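# Seat knob peg in top drawer, leave drawer open

## Task

Push the square peg of the loose knob all the way into the hole on the top drawer, and have that same drawer stand open by 85 mm or more. Both must stay true with nothing from the robot holding them; at the end the grippers must let go and back away.

## Robot and tools

ROBOT. Two arms, left_arm and right_arm, face each other across a table. Their bases (URDF root links, scene frame): left_arm at (+0.079, +0.459, +0.100) m, quat_wxyz (+0.763, 0, 0, -0.647); right_arm at (+0.033, -0.471, +0.138) m, quat_wxyz (+0.549, 0, 0, +0.836). The arm names do not mean sides of any picture.

FRAMES. The scene frame has its origin at the table centre, +z up, table top at z = +0.020 m, and left_arm on the +y side. Each gripper has its own axes: fingers point along +x and close along y. The reported end_effector_position is the spot between the finger pads, about 3-4 cm short of the fingertips. Printed hand positions may be somewhat wrong, worse at long reach. Joint ranges (rad): waist -3.054..3.054, shoulder 0..3.142, elbow 0..2.356, wrist pitch -1.571..1.571, wrist yaw -1.571..1.571, wrist roll -3.142..3.142.

THE 14-NUMBER ROW. Every motion command is a single list of 14 numbers covering both arms, each in [-1, 1]: left_arm dx, dy, dz, rx, ry, rz, opening, then right_arm dx, dy, dz, rx, ry, rz, opening. Fill all 14 even if one arm is idle. dx..rz are an offset, not a pose: they are counted from that gripper's pose in the most recent result showing it (before any such result in the scene, and for second or later calls inside one reply, from where the gripper is when the action begins), along the gripper's own axes. Scale: 1.0 = 0.6 m for dx, dy, dz and 180 degrees for rotation; rx, ry, rz form one rotation vector. All zeros is not a hold: it steers the arm back to that reference pose. To keep an arm still, send the offset back to where you want it in the reply's first call and zeros afterwards. opening is absolute: +1 = fully open (0.088 m), about -0.80 = empty fingers touching, lower values add nothing. Closing from fully open needs at least about 0.5 s.

PER-STEP CLIPPING. Each control step the commanded pose is limited to 70 mm and 16 degrees from the measured pose, then reached by damped inverse kinematics, position before orientation. After an action ends an arm only continues to its last clipped pose, so large offsets need several calls; read the pose and send the remainder. Joint friction can leave the gripper short or slightly tilted, and tiny moves may not happen; check and correct after each move.

TOOLS.
execute_actions: actions is a list with zero or one item. Empty list: just report the state. Item with rows (1 to 15 rows of 14 numbers) and optional steps (1 to 15, default 15): each row is applied for one 1/30 s step, all relative to the same reference pose (not chained), the last row repeating to fill the steps. Item with only steps (up to 300): a wait measured from the previous result, your reply time included. pictures (boolean) toggles images. A rejected call sends nothing.
move: target is one 14-number row with the same offset meaning; speed is top path speed in m/s, 0.002 to 0.5, default 0.25, with turning capped at twice that in rad/s. Straight paths for both grippers finish together, lasting 0.5 to 10 s (cut off at 10 s). Rotation takes the shorter way. No slowing for obstacles or the other arm. Openings are sent at the start. Grippers lag, stray, and may exceed speed near full stretch.
wait: seconds 0 to 10; sends nothing new.
zoom_image: camera (cam_high, cam_low, cam_left_wrist, cam_right_wrist) and region [x0, y0, x1, y1] in pixels, origin top-left, at most 504 by 504.
read_manual: section "licences" only; no motion.
finished_scene: scene = number of the current scene; ends and grades it, cannot be undone. Replying with no tool call ends everything.

RESULTS. The state line gives, per arm, position (m), quat_wxyz and velocities (m/s, rad/s) in the scene frame. grip_measured uses the opening scale; the last Joint positions value is the opening in metres. Each gripper's reading has a fixed error up to about 1 mm, and squeezing a hard part reads up to 0.061 narrower. To hold something keep commanding roughly 0.07 below grip_measured (less for a lighter grip); parts thinner than about 3 mm get proportionally less force. Pad force tops out near 34-49 N. A move adds a move: line: done, off_target, moving, held or fault, plus limits=paced (pose clipped) or limits=held (some steps blocked, after which the arm may surge), and each gripper's distance from target. If only one arm is named, the other finished fine. "pose unreachable" means the clearance check altered or blocked that arm; HELD flags steps not sent. A "Hand target" line shows where each gripper is being driven. Joint torques and external torque estimates include friction, noise and held weight; "no reading" means none. The simulation keeps running while you compose a reply.

CAMERAS. cam_high, cam_low, cam_left_wrist, cam_right_wrist, all 504x504, with given calibration; real poses may differ slightly, wrist cameras follow their hands.

AVOID. Contacts bite harder at higher speed and with targets set deeper past the contact. Reaching a joint load limit (N m: waist 18, shoulder 22.3, elbow 22.2, wrist pitch 5.86, wrist yaw 5.84, wrist roll 5.48; held weight counts) gives a TORQUE FAULT: that arm freezes 10 s and the call's remainder is dropped. Holding loads heats motors: MOTOR HOT from 50 C, OVER-TEMPERATURE FAULT at 95 C, power loss if not cooled. Never let the arms collide or press each other, never knock anything off the table, and avoid drops, slips and slams. Random tugs on held parts or pushes on loose objects may occur. Finish with the knob seated and drawer open by themselves, grippers open and withdrawn.

Each tool is called after "Emit:" as name(argument=value, ...) on one line, values as JSON.

## Session

Emit:
execute_actions(actions=[])

Scene clock: 0.00 s of 4500.00 s.
left_arm: end_effector_position=(+0.1315, +0.1486, +0.4256) grip_measured=+1.000 end_effector_quat_wxyz=(+0.765, -0.018, -0.022, -0.644) end_effector_velocity=(+0.000, +0.001, -0.004) end_effector_angular_velocity=(+0.016, +0.010, +0.004) | right_arm: end_effector_position=(-0.0926, -0.1791, +0.4577) grip_measured=+0.991 end_effector_quat_wxyz=(+0.549, +0.018, -0.014, +0.835) end_effector_velocity=(-0.002, -0.002, +0.003) end_effector_angular_velocity=(+0.015, -0.003, +0.019)
Joint positions: left_arm=[ 0.     0.845  0.652  0.249 -0.006  0.001  0.088] | right_arm=[-0.001  0.858  0.645  0.258 -0.    -0.004  0.088]
Joint velocities: left_arm=[-0.002 -0.007 -0.002 -0.022 -0.007 -0.007  0.   ] | right_arm=[-0.002 -0.002  0.002  0.007 -0.022 -0.007 -0.   ]
Joint torques (N m, as the arm reports them, + toward a larger angle): no reading
External joint torques (N m, as the arm's controller estimates them; a push from outside toward a larger angle lowers the number): no reading
Heat: left arm: hottest waist 30 °C (+0.0 °C/min); right arm: hottest shoulder 29 °C (+0.0 °C/min).
Hand target (left_arm): +0.131, +0.149, +0.426; +0.765, -0.018, -0.022, -0.644
Hand target (right_arm): -0.093, -0.179, +0.458; +0.549, +0.018, -0.014, +0.835

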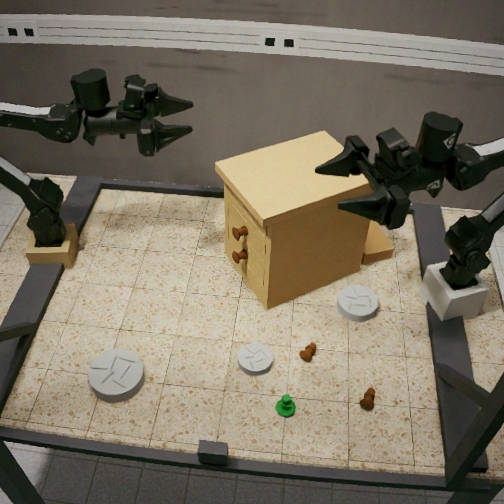

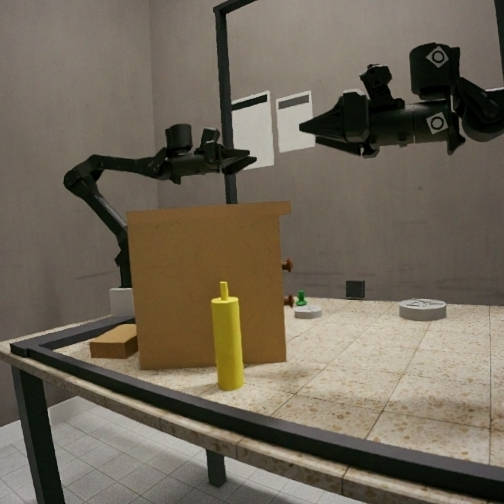

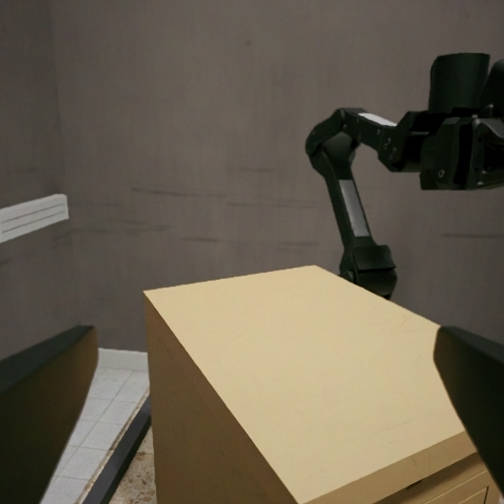

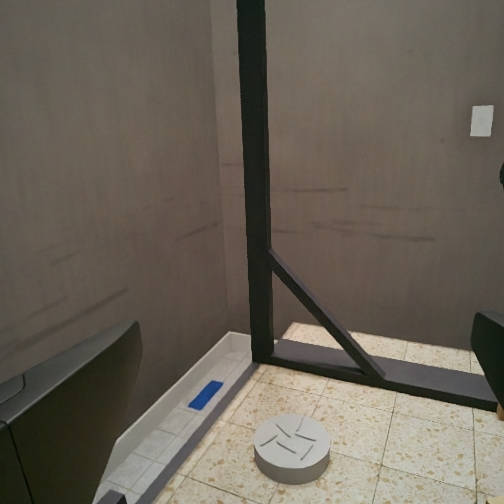

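Emit:
zoom_image(camera="cam_high", region=[190, 140, 410, 420])

Emit:
zoom_image(camera="cam_low", region=[230, 200, 380, 380])

Region (190, 140, 410, 420) of cam_high's 504x504 image, scaled by 1.800, with more detail than that image has; it fills the left 396 columns of this view, and the rest is white.

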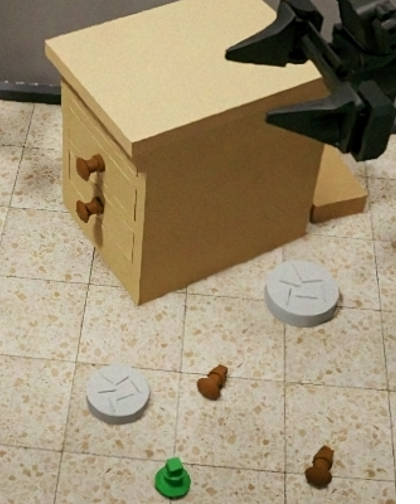

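Region (230, 200, 380, 380) of cam_low's 504x504 image, scaled by 2.800, with more detail than that image has.

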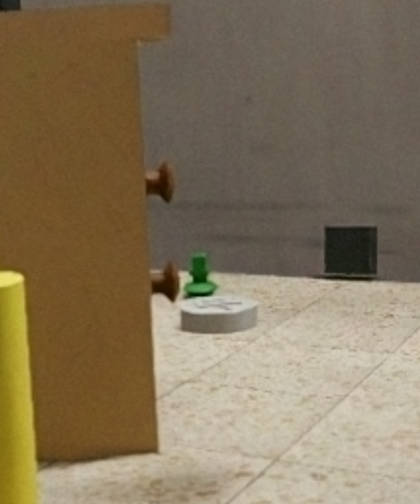

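Emit:
zoom_image(camera="cam_high", region=[260, 320, 400, 430])

Emit:
zoom_image(camera="cam_high", region=[200, 150, 300, 310])

Region (260, 320, 400, 430) of cam_high's 504x504 image, scaled by 3.600, with more detail than that image has; it fills the top 396 rows of this view, and the rest is white.

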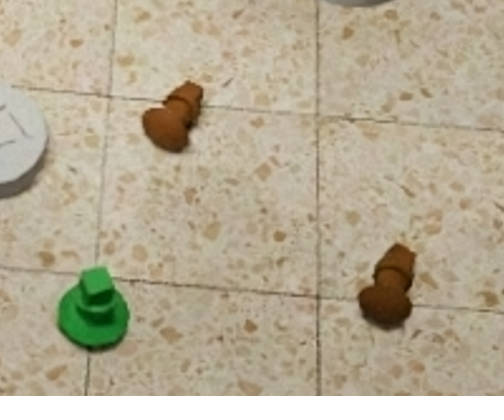

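Region (200, 150, 300, 310) of cam_high's 504x504 image, scaled by 3.150, with more detail than that image has; it fills the left 315 columns of this view, and the rest is white.

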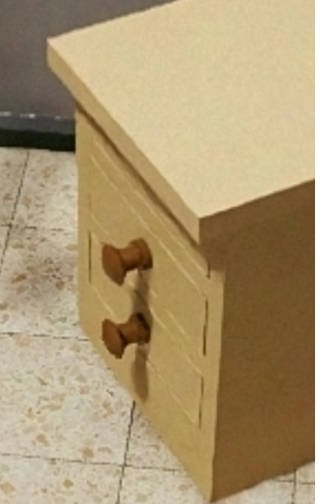

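Emit:
zoom_image(camera="cam_high", region=[270, 330, 330, 420])

Emit:
zoom_image(camera="cam_high", region=[340, 370, 400, 420])

Region (270, 330, 330, 420) of cam_high's 504x504 image, scaled by 5.600, with more detail than that image has.

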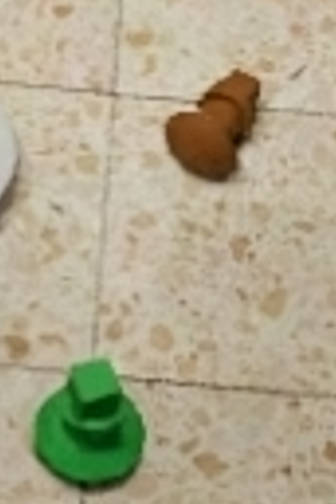

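Region (340, 370, 400, 420) of cam_high's 504x504 image, scaled by 8.400, with more detail than that image has.

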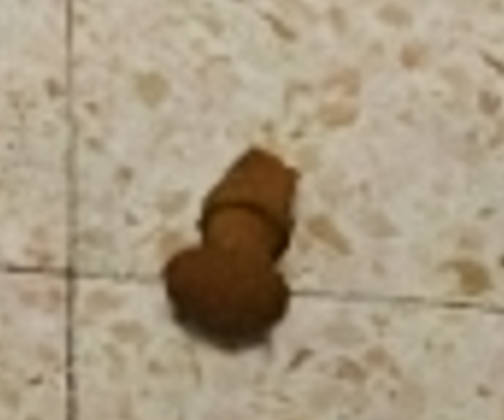

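Emit:
move(target=[-0.004,-0.219,-0.292,0,0,0.15,1,-0.16,0.137,-0.297,-0.0495,0.33,0.0856,1])

Scene clock: 43.10 s of 4500.00 s.
left_arm: end_effector_position=(+0.0052, +0.1212, +0.2503) grip_measured=+1.000 end_effector_quat_wxyz=(+0.893, -0.021, -0.013, -0.449) end_effector_velocity=(-0.001, -0.001, -0.000) end_effector_angular_velocity=(-0.017, -0.009, +0.008) | right_arm: end_effector_position=(-0.1304, -0.2932, +0.2711) grip_measured=+0.991 end_effector_quat_wxyz=(+0.373, -0.443, +0.193, +0.792) end_effector_velocity=(+0.000, -0.001, -0.001) end_effector_angular_velocity=(-0.012, +0.002, -0.005)
Joint positions: left_arm=[-0.81   1.838  0.501  1.483 -1.284  0.115  0.088] | right_arm=[ 0.377  0.982  0.722 -0.752  0.064  0.054  0.088]
Joint velocities: left_arm=[-0.002  0.046  0.007  0.11  -0.007  0.066  0.   ] | right_arm=[-0.002  0.002  0.002 -0.007 -0.007  0.007 -0.   ]
Joint torques (N m, as the arm reports them, + toward a larger angle): left_arm=[-0.38 -4.48  3.95  1.4  -0.17  0.12] | right_arm=[ 0.45 -1.91  9.58  1.25 -0.14  0.18]
External joint torques (N m, as the arm's controller estimates them; a push from outside toward a larger angle lowers the number): left_arm=[-0.39  0.97  0.38  0.26 -0.27  0.1 ] | right_arm=[ 0.47  0.47  2.97  0.02 -0.18  0.17]
Heat: left arm: hottest wrist pitch 33 °C (+4.2 °C/min); right arm: hottest elbow 33 °C (+5.6 °C/min).
Hand target (left_arm): +0.003, +0.120, +0.250; +0.894, -0.022, -0.014, -0.448
Hand target (right_arm): -0.134, -0.293, +0.275; +0.371, -0.439, +0.194, +0.795
Off the commanded pose (left_arm): 0.003 m, 1 deg.
Off the commanded pose (right_arm): 0.005 m, 1 deg.
After step 90, 37.40 s passed at rest.
move: done
camera_calibration (this result's frames):
cam_left_wrist: T_world_to_cam=[[-0.813973, -0.578859, 0.0486914, 0.0667452], [-0.193581, 0.191266, -0.96226, 0.254935], [0.5477, -0.792679, -0.267742, 0.242472], [0, 0, 0, 1]] pos_world=[-0.0291226, 0.182078, 0.306983]
cam_right_wrist: T_world_to_cam=[[0.777599, 0.628574, -0.015302, 0.299514], [0.608712, -0.758679, -0.23211, -0.0463232], [-0.157507, 0.171174, -0.972569, 0.374692], [0, 0, 0, 1]] pos_world=[-0.145688, -0.287549, 0.358245]

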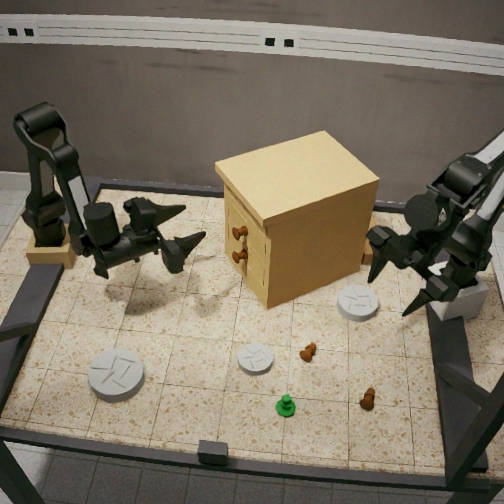

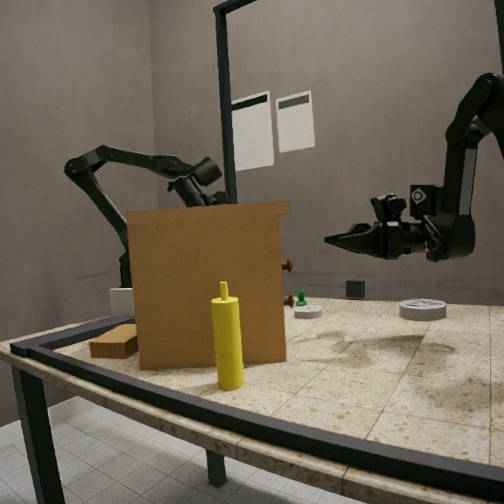

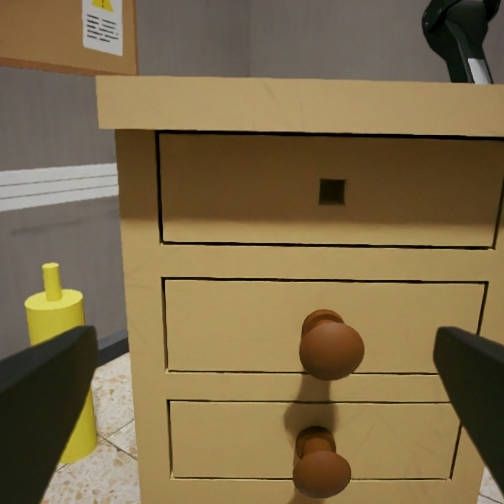

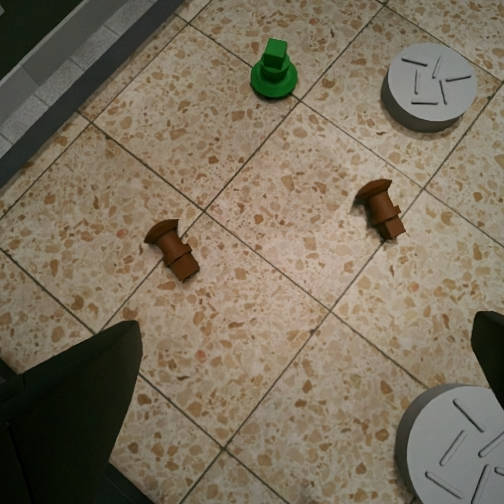

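Emit:
zoom_image(camera="cam_right_wrist", region=[130, 20, 430, 300])

Emit:
zoom_image(camera="cam_left_wrist", region=[270, 140, 400, 260])

Region (130, 20, 430, 300) of cam_right_wrist's 504x504 image, scaled by 1.680, with more detail than that image has; it fills the top 470 rows of this view, and the rest is white.

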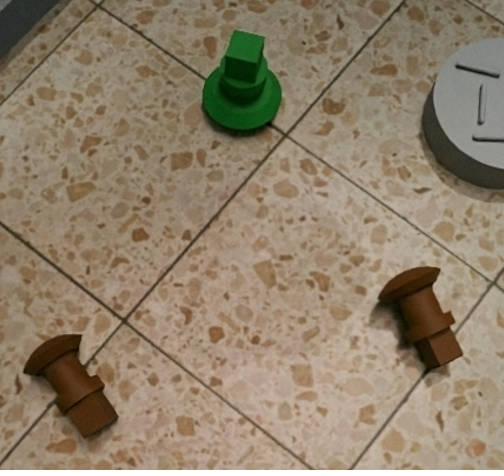

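Region (270, 140, 400, 260) of cam_left_wrist's 504x504 image, scaled by 3.877, with more detail than that image has; it fills the top 465 rows of this view, and the rest is white.

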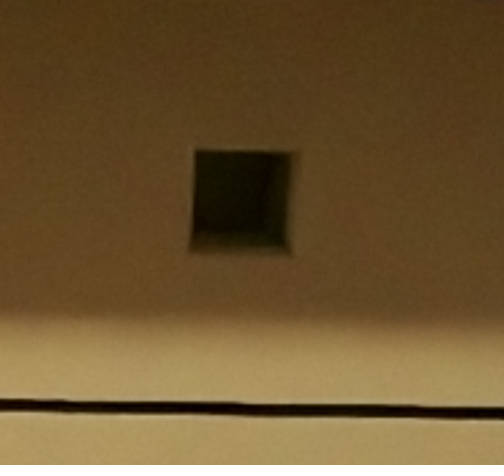

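Emit:
zoom_image(camera="cam_right_wrist", region=[240, 30, 320, 110])

Emit:
zoom_image(camera="cam_right_wrist", region=[340, 170, 420, 250])

Emit:
zoom_image(camera="cam_right_wrist", region=[135, 210, 215, 290])

Region (240, 30, 320, 110) of cam_right_wrist's 504x504 image, scaled by 6.300, with more detail than that image has.

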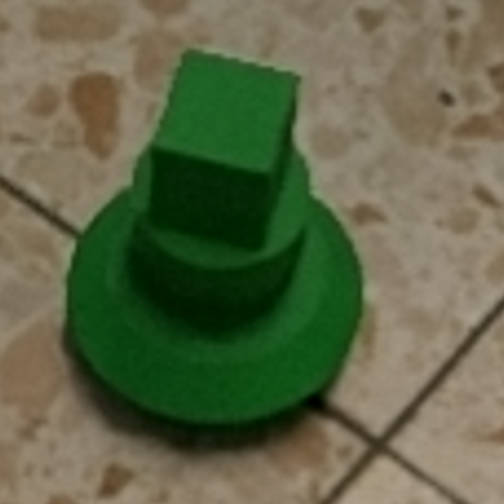

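Region (340, 170, 420, 250) of cam_right_wrist's 504x504 image, scaled by 6.300, with more detail than that image has.

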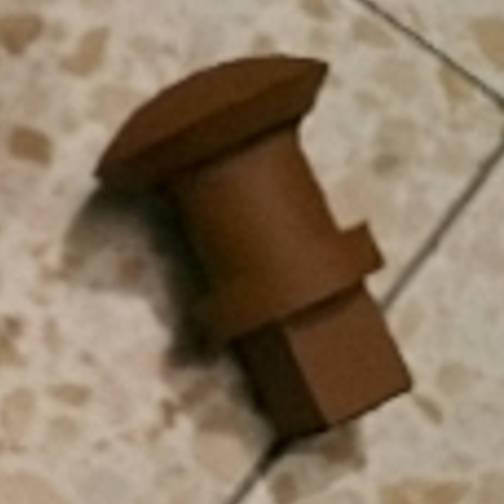

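Region (135, 210, 215, 290) of cam_right_wrist's 504x504 image, scaled by 6.300, with more detail than that image has.

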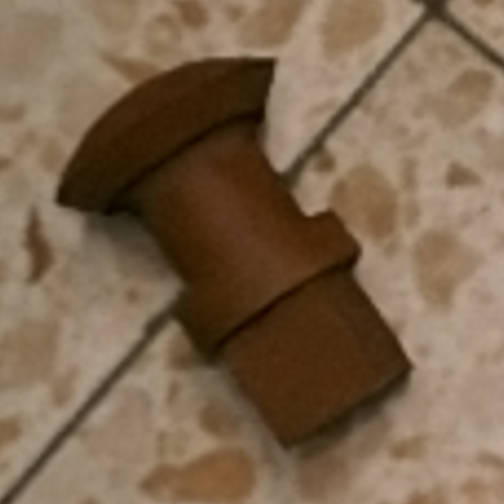

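Emit:
move(target=[0,0,0,0,0,0,1,0.368,-0.02,0.266,0,0.179,0,1])

Scene clock: 84.70 s of 4500.00 s.
left_arm: end_effector_position=(+0.0049, +0.1210, +0.2491) grip_measured=+1.000 end_effector_quat_wxyz=(+0.894, -0.018, -0.013, -0.448) end_effector_velocity=(-0.000, +0.000, -0.001) end_effector_angular_velocity=(+0.010, -0.004, +0.005) | right_arm: end_effector_position=(-0.2816, -0.0927, +0.1713) grip_measured=+0.991 end_effector_quat_wxyz=(+0.307, -0.645, +0.287, +0.639) end_effector_velocity=(+0.003, +0.000, -0.003) end_effector_angular_velocity=(-0.029, -0.015, -0.015)
Joint positions: left_arm=[-0.811  1.843  0.502  1.486 -1.285  0.118  0.088] | right_arm=[ 0.296  2.547  2.309 -1.328  0.03  -0.     0.088]
Joint velocities: left_arm=[-0.002 -0.002  0.002 -0.022 -0.007 -0.007  0.   ] | right_arm=[-0.007  0.037  0.056 -0.051 -0.007  0.007 -0.   ]
Joint torques (N m, as the arm reports them, + toward a larger angle): left_arm=[ 0.01 -6.13  3.11  0.97  0.08 -0.06] | right_arm=[ -0.25 -11.85   8.49   0.2   -0.2   -0.19]
External joint torques (N m, as the arm's controller estimates them; a push from outside toward a larger angle lowers the number): left_arm=[ 0.01 -0.72 -0.4  -0.16 -0.01 -0.07] | right_arm=[-0.16  0.01  2.82 -0.15 -0.22 -0.19]
Heat: left arm: hottest wrist pitch 34 °C (+2.0 °C/min); right arm: hottest elbow 36 °C (+5.0 °C/min).
Hand target (left_arm): +0.005, +0.121, +0.250; +0.893, -0.021, -0.013, -0.449
Hand target (right_arm): -0.282, -0.091, +0.168; -0.304, +0.645, -0.289, -0.638
Off the commanded pose (left_arm): 0.001 m, 0 deg.
Off the commanded pose (right_arm): 0.003 m, 0 deg.
After step 90, 36.67 s passed at rest.
move: done
camera_calibration (this result's frames):
cam_left_wrist: T_world_to_cam=[[-0.813842, -0.5794, 0.0442434, 0.0676542], [-0.190596, 0.194237, -0.96226, 0.253466], [0.54894, -0.79156, -0.26851, 0.242208], [0, 0, 0, 1]] pos_world=[-0.0295883, 0.181688, 0.305942]
cam_right_wrist: T_world_to_cam=[[0.789421, 0.613798, 0.00816054, 0.287511], [0.580063, -0.750252, 0.317254, 0.0732622], [0.200852, -0.245713, -0.948306, 0.277576], [0, 0, 0, 1]] pos_world=[-0.325216, -0.0533044, 0.237638]

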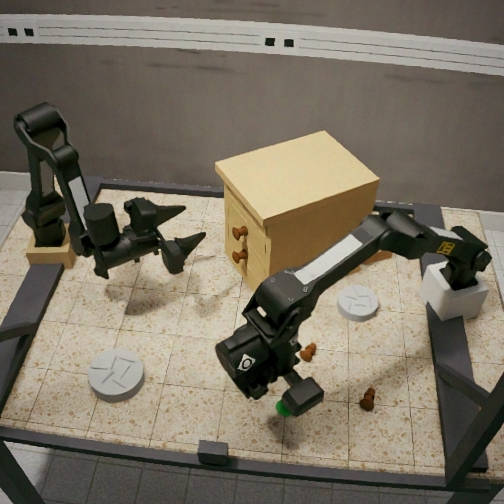

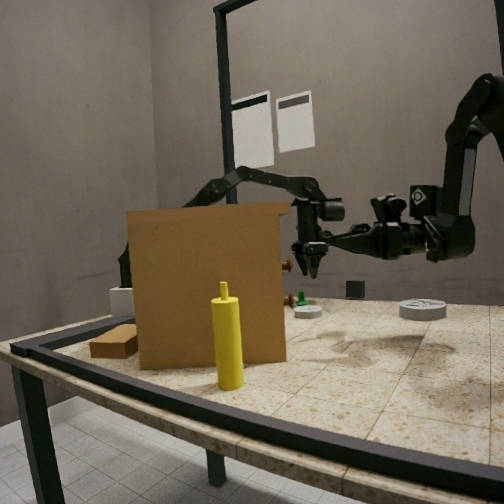

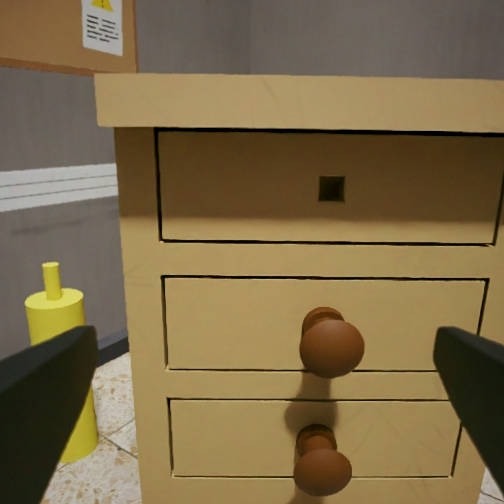

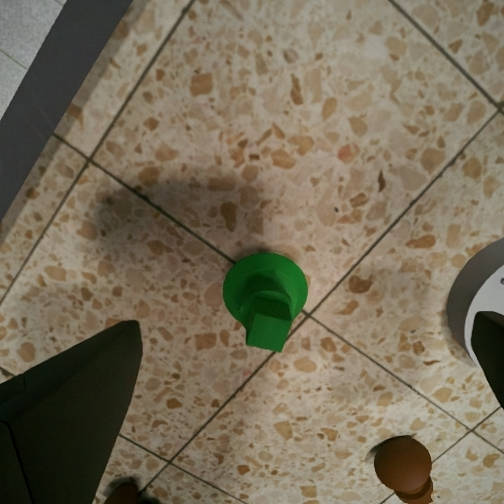

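Emit:
zoom_image(camera="cam_right_wrist", region=[200, 240, 340, 380])

Region (200, 240, 340, 380) of cam_right_wrist's 504x504 image, scaled by 3.600, with more detail than that image has.

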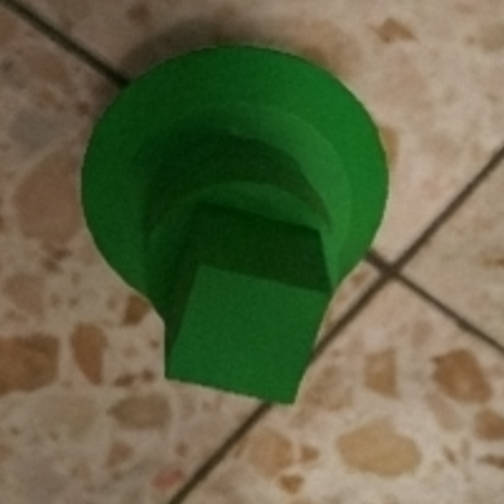

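Emit:
move(target=[0,0,0,0,0,0,1,0.083,0.018,-0.052,0.067,0,0,1], speed=0.1)

Scene clock: 113.90 s of 4500.00 s.
left_arm: end_effector_position=(+0.0049, +0.1210, +0.2491) grip_measured=+1.000 end_effector_quat_wxyz=(+0.894, -0.018, -0.013, -0.448) end_effector_velocity=(-0.002, -0.000, -0.002) end_effector_angular_velocity=(+0.021, -0.020, -0.009) | right_arm: end_effector_position=(-0.2684, -0.1203, +0.1185) grip_measured=+0.991 end_effector_quat_wxyz=(+0.372, -0.611, +0.352, +0.604) end_effector_velocity=(+0.004, +0.002, +0.007) end_effector_angular_velocity=(+0.024, -0.008, -0.024)
Joint positions: left_arm=[-0.811  1.843  0.502  1.486 -1.285  0.118  0.088] | right_arm=[ 0.312  2.44   1.897 -1.029  0.03   0.224  0.088]
Joint velocities: left_arm=[-0.002 -0.002 -0.002 -0.022  0.007  0.007  0.   ] | right_arm=[-0.002 -0.027 -0.022  0.007  0.022  0.022 -0.   ]
Joint torques (N m, as the arm reports them, + toward a larger angle): left_arm=[-0.01 -5.59  3.23  1.14  0.07  0.04] | right_arm=[  0.3  -14.39   4.9    0.5    0.02   0.17]
External joint torques (N m, as the arm's controller estimates them; a push from outside toward a larger angle lowers the number): left_arm=[ 0.   -0.22 -0.27  0.03 -0.03  0.03] | right_arm=[ 0.32 -2.99 -0.65  0.15 -0.01  0.16]
Heat: left arm: hottest wrist pitch 33 °C (+0.0 °C/min); right arm: hottest shoulder 37 °C (+3.0 °C/min).
Hand target (left_arm): +0.005, +0.121, +0.249; +0.894, -0.018, -0.013, -0.448
Hand target (right_arm): -0.268, -0.123, +0.121; -0.373, +0.609, -0.352, -0.605
Off the commanded pose (left_arm): 0.000 m, 0 deg.
Off the commanded pose (right_arm): 0.003 m, 0 deg.
After step 90, 24.80 s passed at rest.
move: done
camera_calibration (this result's frames):
cam_left_wrist: T_world_to_cam=[[-0.813842, -0.5794, 0.0442434, 0.0676542], [-0.190596, 0.194237, -0.96226, 0.253466], [0.54894, -0.79156, -0.26851, 0.242208], [0, 0, 0, 1]] pos_world=[-0.0295883, 0.181688, 0.305942]
cam_right_wrist: T_world_to_cam=[[0.89875, 0.438399, 0.00745033, 0.302756], [0.413927, -0.853939, 0.315362, 0.00476158], [0.144617, -0.280348, -0.948942, 0.198946], [0, 0, 0, 1]] pos_world=[-0.302844, -0.0728877, 0.185031]

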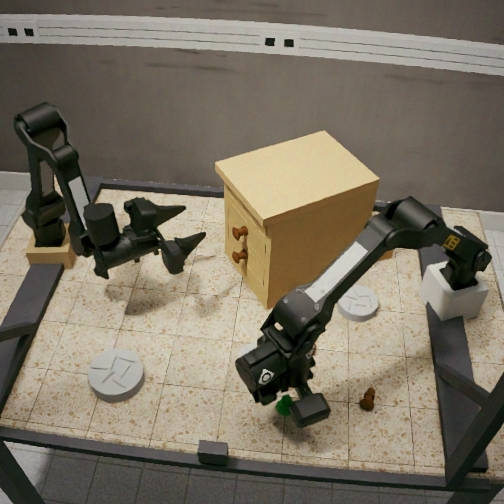

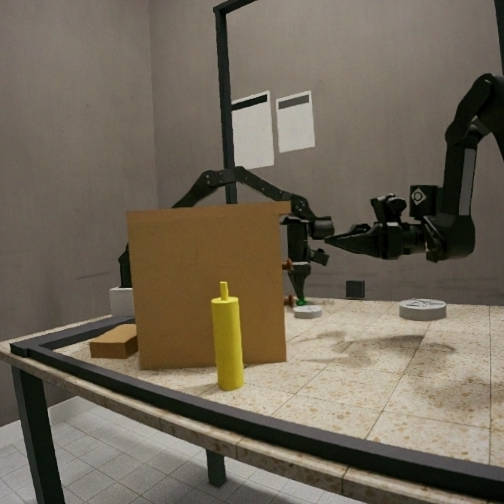

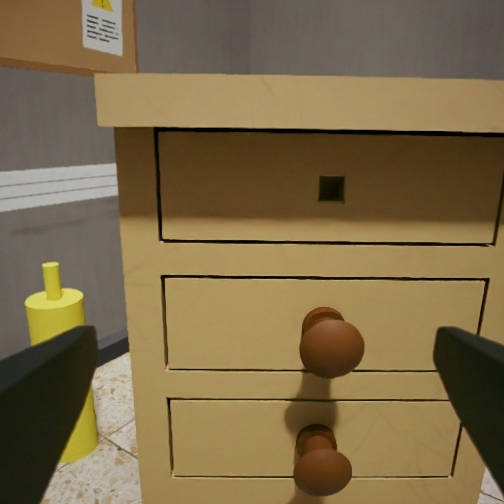

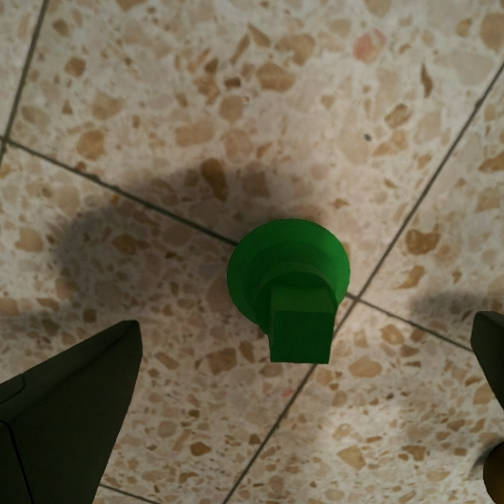

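Emit:
move(target=[0,0,0,0,0,0,1,0.015,0,0,0,0,0,-0.15], speed=0.03)

Scene clock: 119.67 s of 4500.00 s.
left_arm: end_effector_position=(+0.0049, +0.1210, +0.2491) grip_measured=+1.000 end_effector_quat_wxyz=(+0.894, -0.018, -0.013, -0.448) end_effector_velocity=(-0.001, +0.001, -0.002) end_effector_angular_velocity=(+0.015, -0.012, +0.000) | right_arm: end_effector_position=(-0.2716, -0.1167, +0.1187) grip_measured=-0.145 end_effector_quat_wxyz=(+0.375, -0.602, +0.350, +0.612) end_effector_velocity=(+0.001, -0.001, -0.001) end_effector_angular_velocity=(-0.010, +0.000, +0.005)
Joint positions: left_arm=[-0.811  1.843  0.502  1.486 -1.285  0.118  0.088] | right_arm=[ 0.312  2.438  1.894 -1.004  0.03   0.226  0.032]
Joint velocities: left_arm=[-0.007  0.002 -0.002 -0.007 -0.007  0.007  0.   ] | right_arm=[-0.002  0.002  0.002 -0.007 -0.007 -0.007 -0.001]
Joint torques (N m, as the arm reports them, + toward a larger angle): left_arm=[ 0.   -5.56  3.13  1.1   0.06  0.02] | right_arm=[ -0.04 -10.82   5.11   0.5    0.02  -0.12]
External joint torques (N m, as the arm's controller estimates them; a push from outside toward a larger angle lowers the number): left_arm=[ 0.06 -0.16 -0.37 -0.03 -0.04  0.01] | right_arm=[-0.04  0.58 -0.49  0.1  -0.01 -0.12]
Heat: left arm: hottest wrist pitch 33 °C (+0.0 °C/min); right arm: hottest shoulder 39 °C (+4.0 °C/min).
Hand target (left_arm): +0.005, +0.121, +0.249; +0.894, -0.018, -0.013, -0.448
Hand target (right_arm): -0.268, -0.120, +0.110; -0.372, +0.611, -0.352, -0.604
Off the commanded pose (left_arm): 0.000 m, 0 deg.
Off the commanded pose (right_arm): 0.010 m, 1 deg.
After step 90, 2.00 s passed at rest.
move: off_target (right_arm)
camera_calibration (this result's frames):
cam_left_wrist: T_world_to_cam=[[-0.813842, -0.5794, 0.0442434, 0.0676542], [-0.190596, 0.194237, -0.96226, 0.253466], [0.54894, -0.79156, -0.26851, 0.242208], [0, 0, 0, 1]] pos_world=[-0.0295883, 0.181688, 0.305942]
cam_right_wrist: T_world_to_cam=[[0.899651, 0.436608, 0.00106262, 0.30482], [0.417133, -0.860237, 0.293246, 0.0118884], [0.128947, -0.263376, -0.956037, 0.199152], [0, 0, 0, 1]] pos_world=[-0.304871, -0.0704084, 0.186586]

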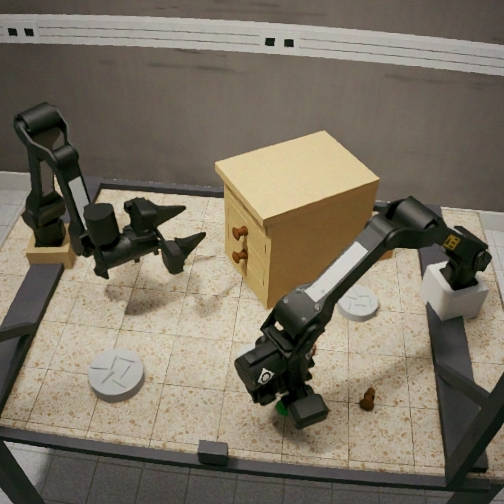

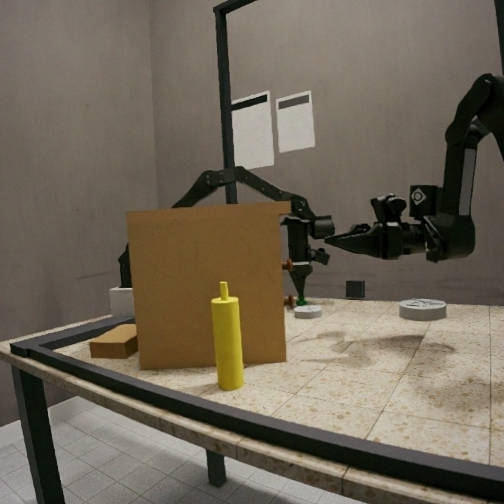

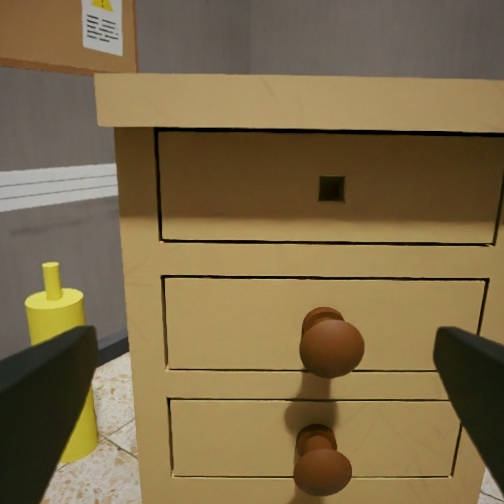

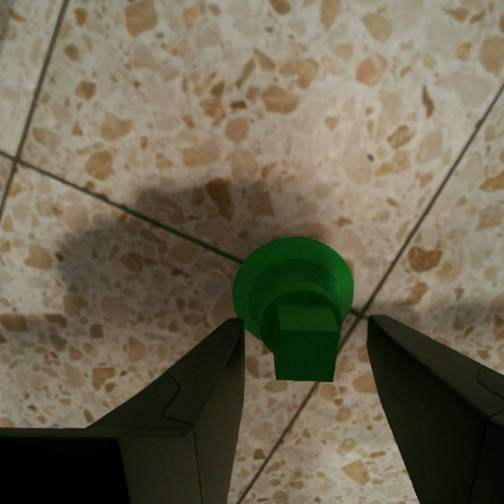

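Emit:
move(target=[0,0,0,0,0,0,1,0.035,0,-0.004,0,0.008,0,-0.15], speed=0.05)

Scene clock: 123.83 s of 4500.00 s.
left_arm: end_effector_position=(+0.0049, +0.1210, +0.2491) grip_measured=+1.000 end_effector_quat_wxyz=(+0.894, -0.018, -0.013, -0.448) end_effector_velocity=(+0.002, +0.002, -0.003) end_effector_angular_velocity=(+0.015, -0.005, +0.019) | right_arm: end_effector_position=(-0.2723, -0.1159, +0.1050) grip_measured=-0.148 end_effector_quat_wxyz=(+0.374, -0.605, +0.351, +0.609) end_effector_velocity=(-0.001, +0.001, +0.000) end_effector_angular_velocity=(+0.001, +0.011, -0.010)
Joint positions: left_arm=[-0.811  1.843  0.502  1.486 -1.285  0.118  0.088] | right_arm=[ 0.312  2.469  1.894 -0.981  0.03   0.226  0.032]
Joint velocities: left_arm=[-0.002 -0.002 -0.002 -0.022 -0.022 -0.007  0.   ] | right_arm=[-0.002 -0.002 -0.002  0.007 -0.007  0.007 -0.   ]
Joint torques (N m, as the arm reports them, + toward a larger angle): left_arm=[-0.04 -5.44  3.32  1.11  0.09  0.  ] | right_arm=[ -0.13 -11.     5.75   0.5   -0.17  -0.07]
External joint torques (N m, as the arm's controller estimates them; a push from outside toward a larger angle lowers the number): left_arm=[-0.01 -0.04 -0.17 -0.01  0.   -0.01] | right_arm=[-0.21  0.47  0.23  0.13 -0.19 -0.07]
Heat: left arm: hottest wrist pitch 33 °C (-1.0 °C/min); right arm: hottest shoulder 39 °C (+4.1 °C/min).
Hand target (left_arm): +0.005, +0.121, +0.249; +0.894, -0.018, -0.013, -0.448
Hand target (right_arm): -0.270, -0.118, +0.098; -0.370, +0.610, -0.355, -0.604
Off the commanded pose (left_arm): 0.000 m, 0 deg.
Off the commanded pose (right_arm): 0.008 m, 1 deg.
After step 90, 0.37 s passed at rest.
move: done
camera_calibration (this result's frames):
cam_left_wrist: T_world_to_cam=[[-0.813842, -0.5794, 0.0442434, 0.0676542], [-0.190596, 0.194237, -0.96226, 0.253466], [0.54894, -0.79156, -0.26851, 0.242208], [0, 0, 0, 1]] pos_world=[-0.0295883, 0.181688, 0.305942]
cam_right_wrist: T_world_to_cam=[[0.899641, 0.43662, 0.00308627, 0.304907], [0.41564, -0.858535, 0.300269, 0.0159611], [0.133753, -0.268852, -0.953849, 0.186772], [0, 0, 0, 1]] pos_world=[-0.305922, -0.0692111, 0.172419]

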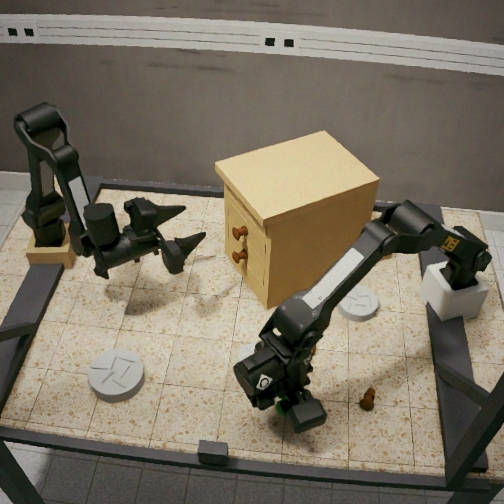

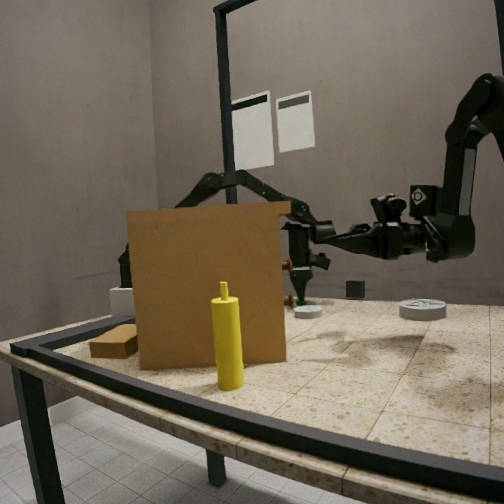

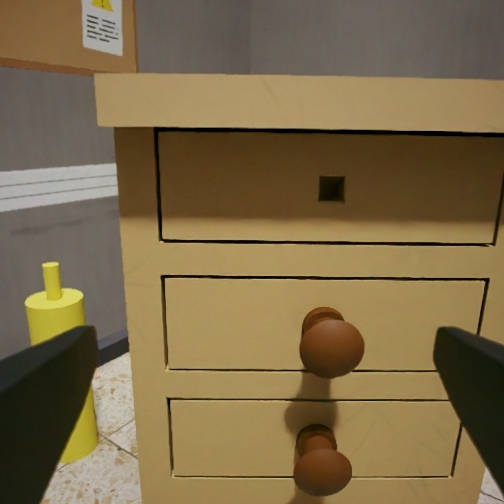

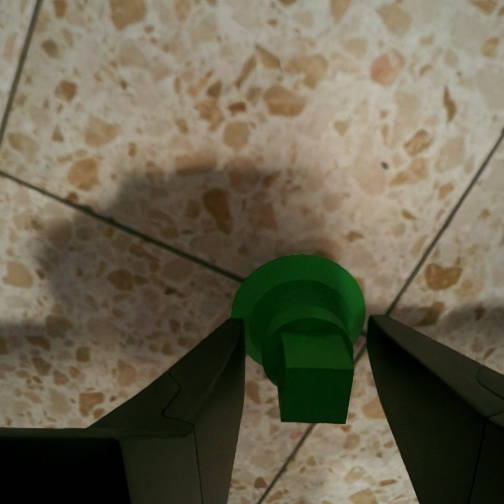

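Emit:
execute_actions(actions=[{"rows":[[0,0,0,0,0,0,1,0,0,0,0,0,0,-0.6]],"steps":15}])

Scene clock: 126.40 s of 4500.00 s.
left_arm: end_effector_position=(+0.0049, +0.1210, +0.2491) grip_measured=+1.000 end_effector_quat_wxyz=(+0.894, -0.018, -0.013, -0.448) end_effector_velocity=(+0.001, +0.002, +0.002) end_effector_angular_velocity=(-0.013, +0.014, +0.005) | right_arm: end_effector_position=(-0.2723, -0.1158, +0.1050) grip_measured=-0.466 end_effector_quat_wxyz=(+0.374, -0.605, +0.351, +0.609) end_effector_velocity=(+0.001, -0.001, +0.000) end_effector_angular_velocity=(-0.010, +0.000, +0.005)
Joint positions: left_arm=[-0.811  1.843  0.502  1.486 -1.285  0.118  0.088] | right_arm=[ 0.312  2.469  1.894 -0.98   0.03   0.226  0.016]
Joint velocities: left_arm=[-0.002 -0.007 -0.002  0.007 -0.007 -0.007  0.   ] | right_arm=[-0.002 -0.002 -0.002 -0.007 -0.007 -0.007 -0.   ]
Joint torques (N m, as the arm reports them, + toward a larger angle): left_arm=[ 0.   -5.45  3.21  1.15  0.09  0.02] | right_arm=[  0.01 -12.76   6.52   0.35   0.01  -0.01]
External joint torques (N m, as the arm's controller estimates them; a push from outside toward a larger angle lowers the number): left_arm=[-0.03  0.03 -0.31  0.    0.    0.01] | right_arm=[ 0.01 -1.35  1.04 -0.01 -0.02 -0.02]
Heat: left arm: hottest wrist pitch 33 °C (-1.0 °C/min); right arm: hottest shoulder 39 °C (+4.0 °C/min).
Hand target (left_arm): +0.005, +0.121, +0.249; +0.894, -0.018, -0.013, -0.448
Hand target (right_arm): -0.272, -0.116, +0.105; -0.374, +0.605, -0.351, -0.609
Off the commanded pose (left_arm): 0.000 m, 0 deg.
Off the commanded pose (right_arm): 0.000 m, 0 deg.
Steps of this call (steps 1 to 62: nothing new was sent; steps 63 to 77: all 15 steps of this action). Readings (end_effector_position):
63: left_arm (+0.0049, +0.1210, +0.2491) | right_arm (-0.2723, -0.1158, +0.1050)
64: left_arm (+0.0049, +0.1210, +0.2491) | right_arm (-0.2723, -0.1158, +0.1050)
66: left_arm (+0.0049, +0.1210, +0.2491) | right_arm (-0.2723, -0.1158, +0.1050)
70: left_arm (+0.0049, +0.1210, +0.2491) | right_arm (-0.2723, -0.1158, +0.1050)
77: the state above
camera_calibration (this result's frames):
cam_left_wrist: T_world_to_cam=[[-0.813842, -0.5794, 0.0442434, 0.0676542], [-0.190596, 0.194237, -0.96226, 0.253466], [0.54894, -0.79156, -0.26851, 0.242208], [0, 0, 0, 1]] pos_world=[-0.0295883, 0.181688, 0.305942]
cam_right_wrist: T_world_to_cam=[[0.899642, 0.436619, 0.00298509, 0.30494], [0.415715, -0.858621, 0.299919, 0.0160846], [0.133513, -0.268578, -0.95396, 0.186775], [0, 0, 0, 1]] pos_world=[-0.30596, -0.0691679, 0.172442]

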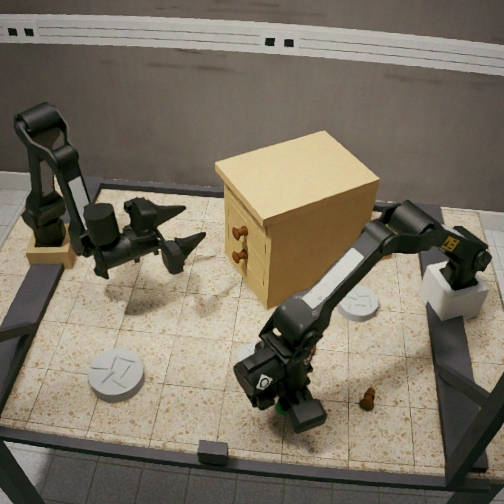

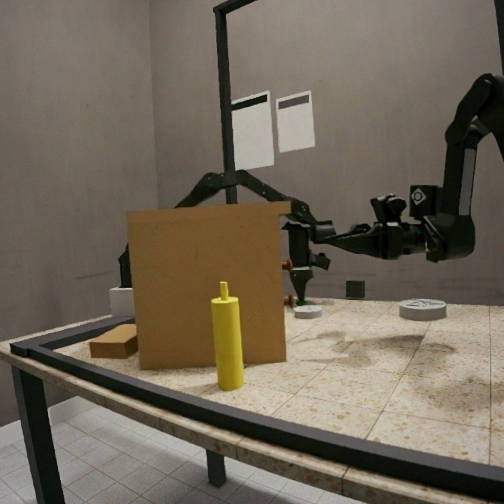

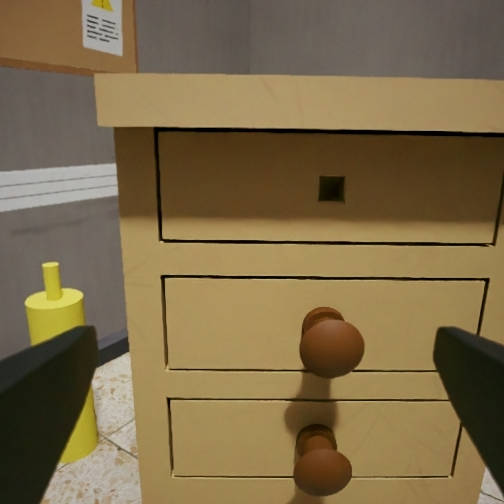

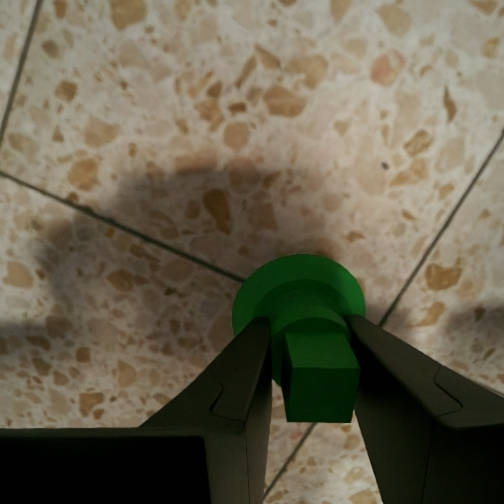

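Emit:
execute_actions(actions=[])

Emit:
zoom_image(camera="cam_right_wrist", region=[210, 240, 410, 440])

Scene clock: 128.40 s of 4500.00 s.
left_arm: end_effector_position=(+0.0049, +0.1210, +0.2491) grip_measured=+1.000 end_effector_quat_wxyz=(+0.894, -0.018, -0.013, -0.448) end_effector_velocity=(+0.000, +0.001, +0.001) end_effector_angular_velocity=(-0.010, +0.011, +0.005) | right_arm: end_effector_position=(-0.2723, -0.1158, +0.1050) grip_measured=-0.466 end_effector_quat_wxyz=(+0.374, -0.605, +0.351, +0.609) end_effector_velocity=(+0.003, -0.000, +0.001) end_effector_angular_velocity=(-0.001, -0.010, -0.010)
Joint positions: left_arm=[-0.811  1.843  0.502  1.486 -1.285  0.118  0.088] | right_arm=[ 0.312  2.469  1.894 -0.98   0.03   0.226  0.016]
Joint velocities: left_arm=[-0.002 -0.002 -0.002  0.007 -0.007 -0.007  0.   ] | right_arm=[-0.002 -0.002 -0.002 -0.007  0.007  0.007 -0.   ]
Joint torques (N m, as the arm reports them, + toward a larger angle): left_arm=[ 0.02 -5.42  2.99  1.12  0.06  0.02] | right_arm=[  0.04 -12.77   6.52   0.36   0.02  -0.03]
External joint torques (N m, as the arm's controller estimates them; a push from outside toward a larger angle lowers the number): left_arm=[ 0.02  0.01 -0.49 -0.01 -0.03  0.01] | right_arm=[ 0.15 -1.36  1.04 -0.01 -0.01 -0.03]
Heat: left arm: hottest wrist pitch 33 °C (-1.0 °C/min); right arm: hottest shoulder 40 °C (+5.1 °C/min).
Hand target (left_arm): +0.005, +0.121, +0.249; +0.894, -0.018, -0.013, -0.448
Hand target (right_arm): -0.272, -0.116, +0.105; -0.374, +0.605, -0.351, -0.609
Off the commanded pose (left_arm): 0.000 m, 0 deg.
Off the commanded pose (right_arm): 0.000 m, 0 deg.
Steps of this call (steps 1 to 60: nothing new was sent). Readings (end_effector_position):
1: left_arm (+0.0049, +0.1210, +0.2491) | right_arm (-0.2723, -0.1158, +0.1050)
2: left_arm (+0.0049, +0.1210, +0.2491) | right_arm (-0.2723, -0.1158, +0.1050)
4: left_arm (+0.0049, +0.1210, +0.2491) | right_arm (-0.2723, -0.1158, +0.1050)
8: left_arm (+0.0049, +0.1210, +0.2491) | right_arm (-0.2723, -0.1158, +0.1050)
60: the state above
camera_calibration (this result's frames):
cam_left_wrist: T_world_to_cam=[[-0.813842, -0.5794, 0.0442434, 0.0676542], [-0.190596, 0.194237, -0.96226, 0.253466], [0.54894, -0.79156, -0.26851, 0.242208], [0, 0, 0, 1]] pos_world=[-0.0295883, 0.181688, 0.305942]
cam_right_wrist: T_world_to_cam=[[0.899642, 0.436619, 0.00298509, 0.30494], [0.415715, -0.858621, 0.299919, 0.0160846], [0.133513, -0.268578, -0.95396, 0.186775], [0, 0, 0, 1]] pos_world=[-0.30596, -0.0691679, 0.172442]

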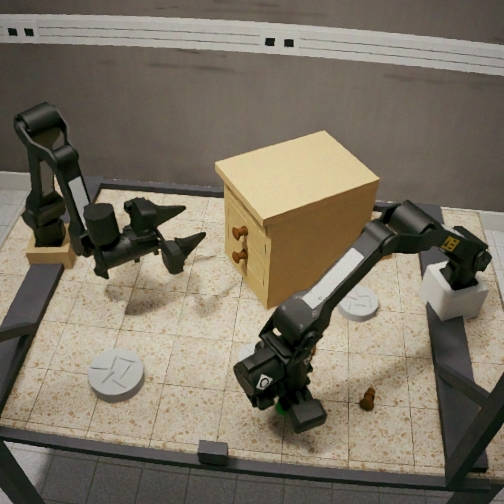

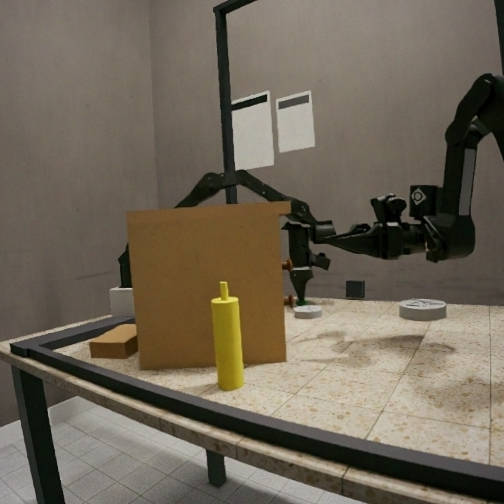

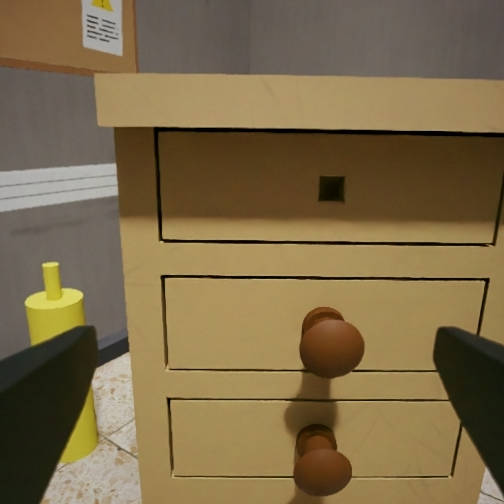

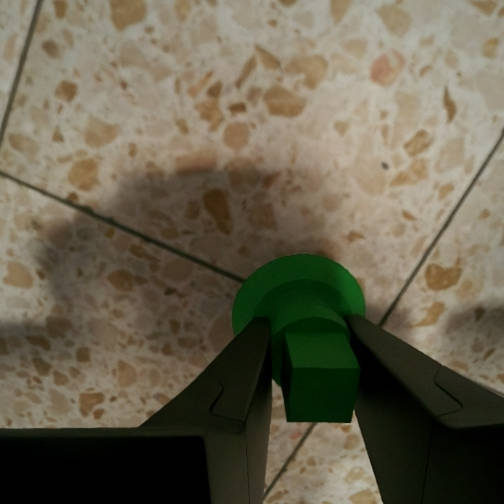

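Region (210, 240, 410, 440) of cam_right_wrist's 504x504 image, scaled by 2.520, with more detail than that image has.

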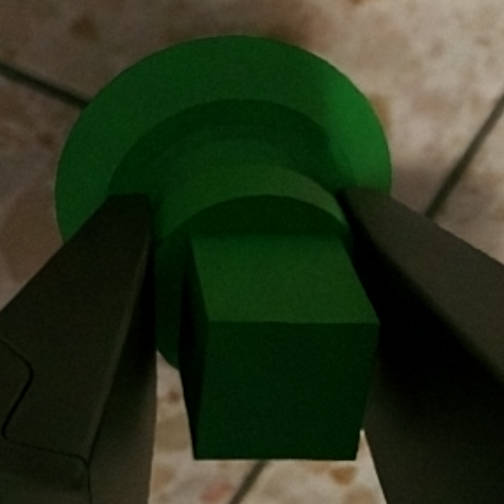

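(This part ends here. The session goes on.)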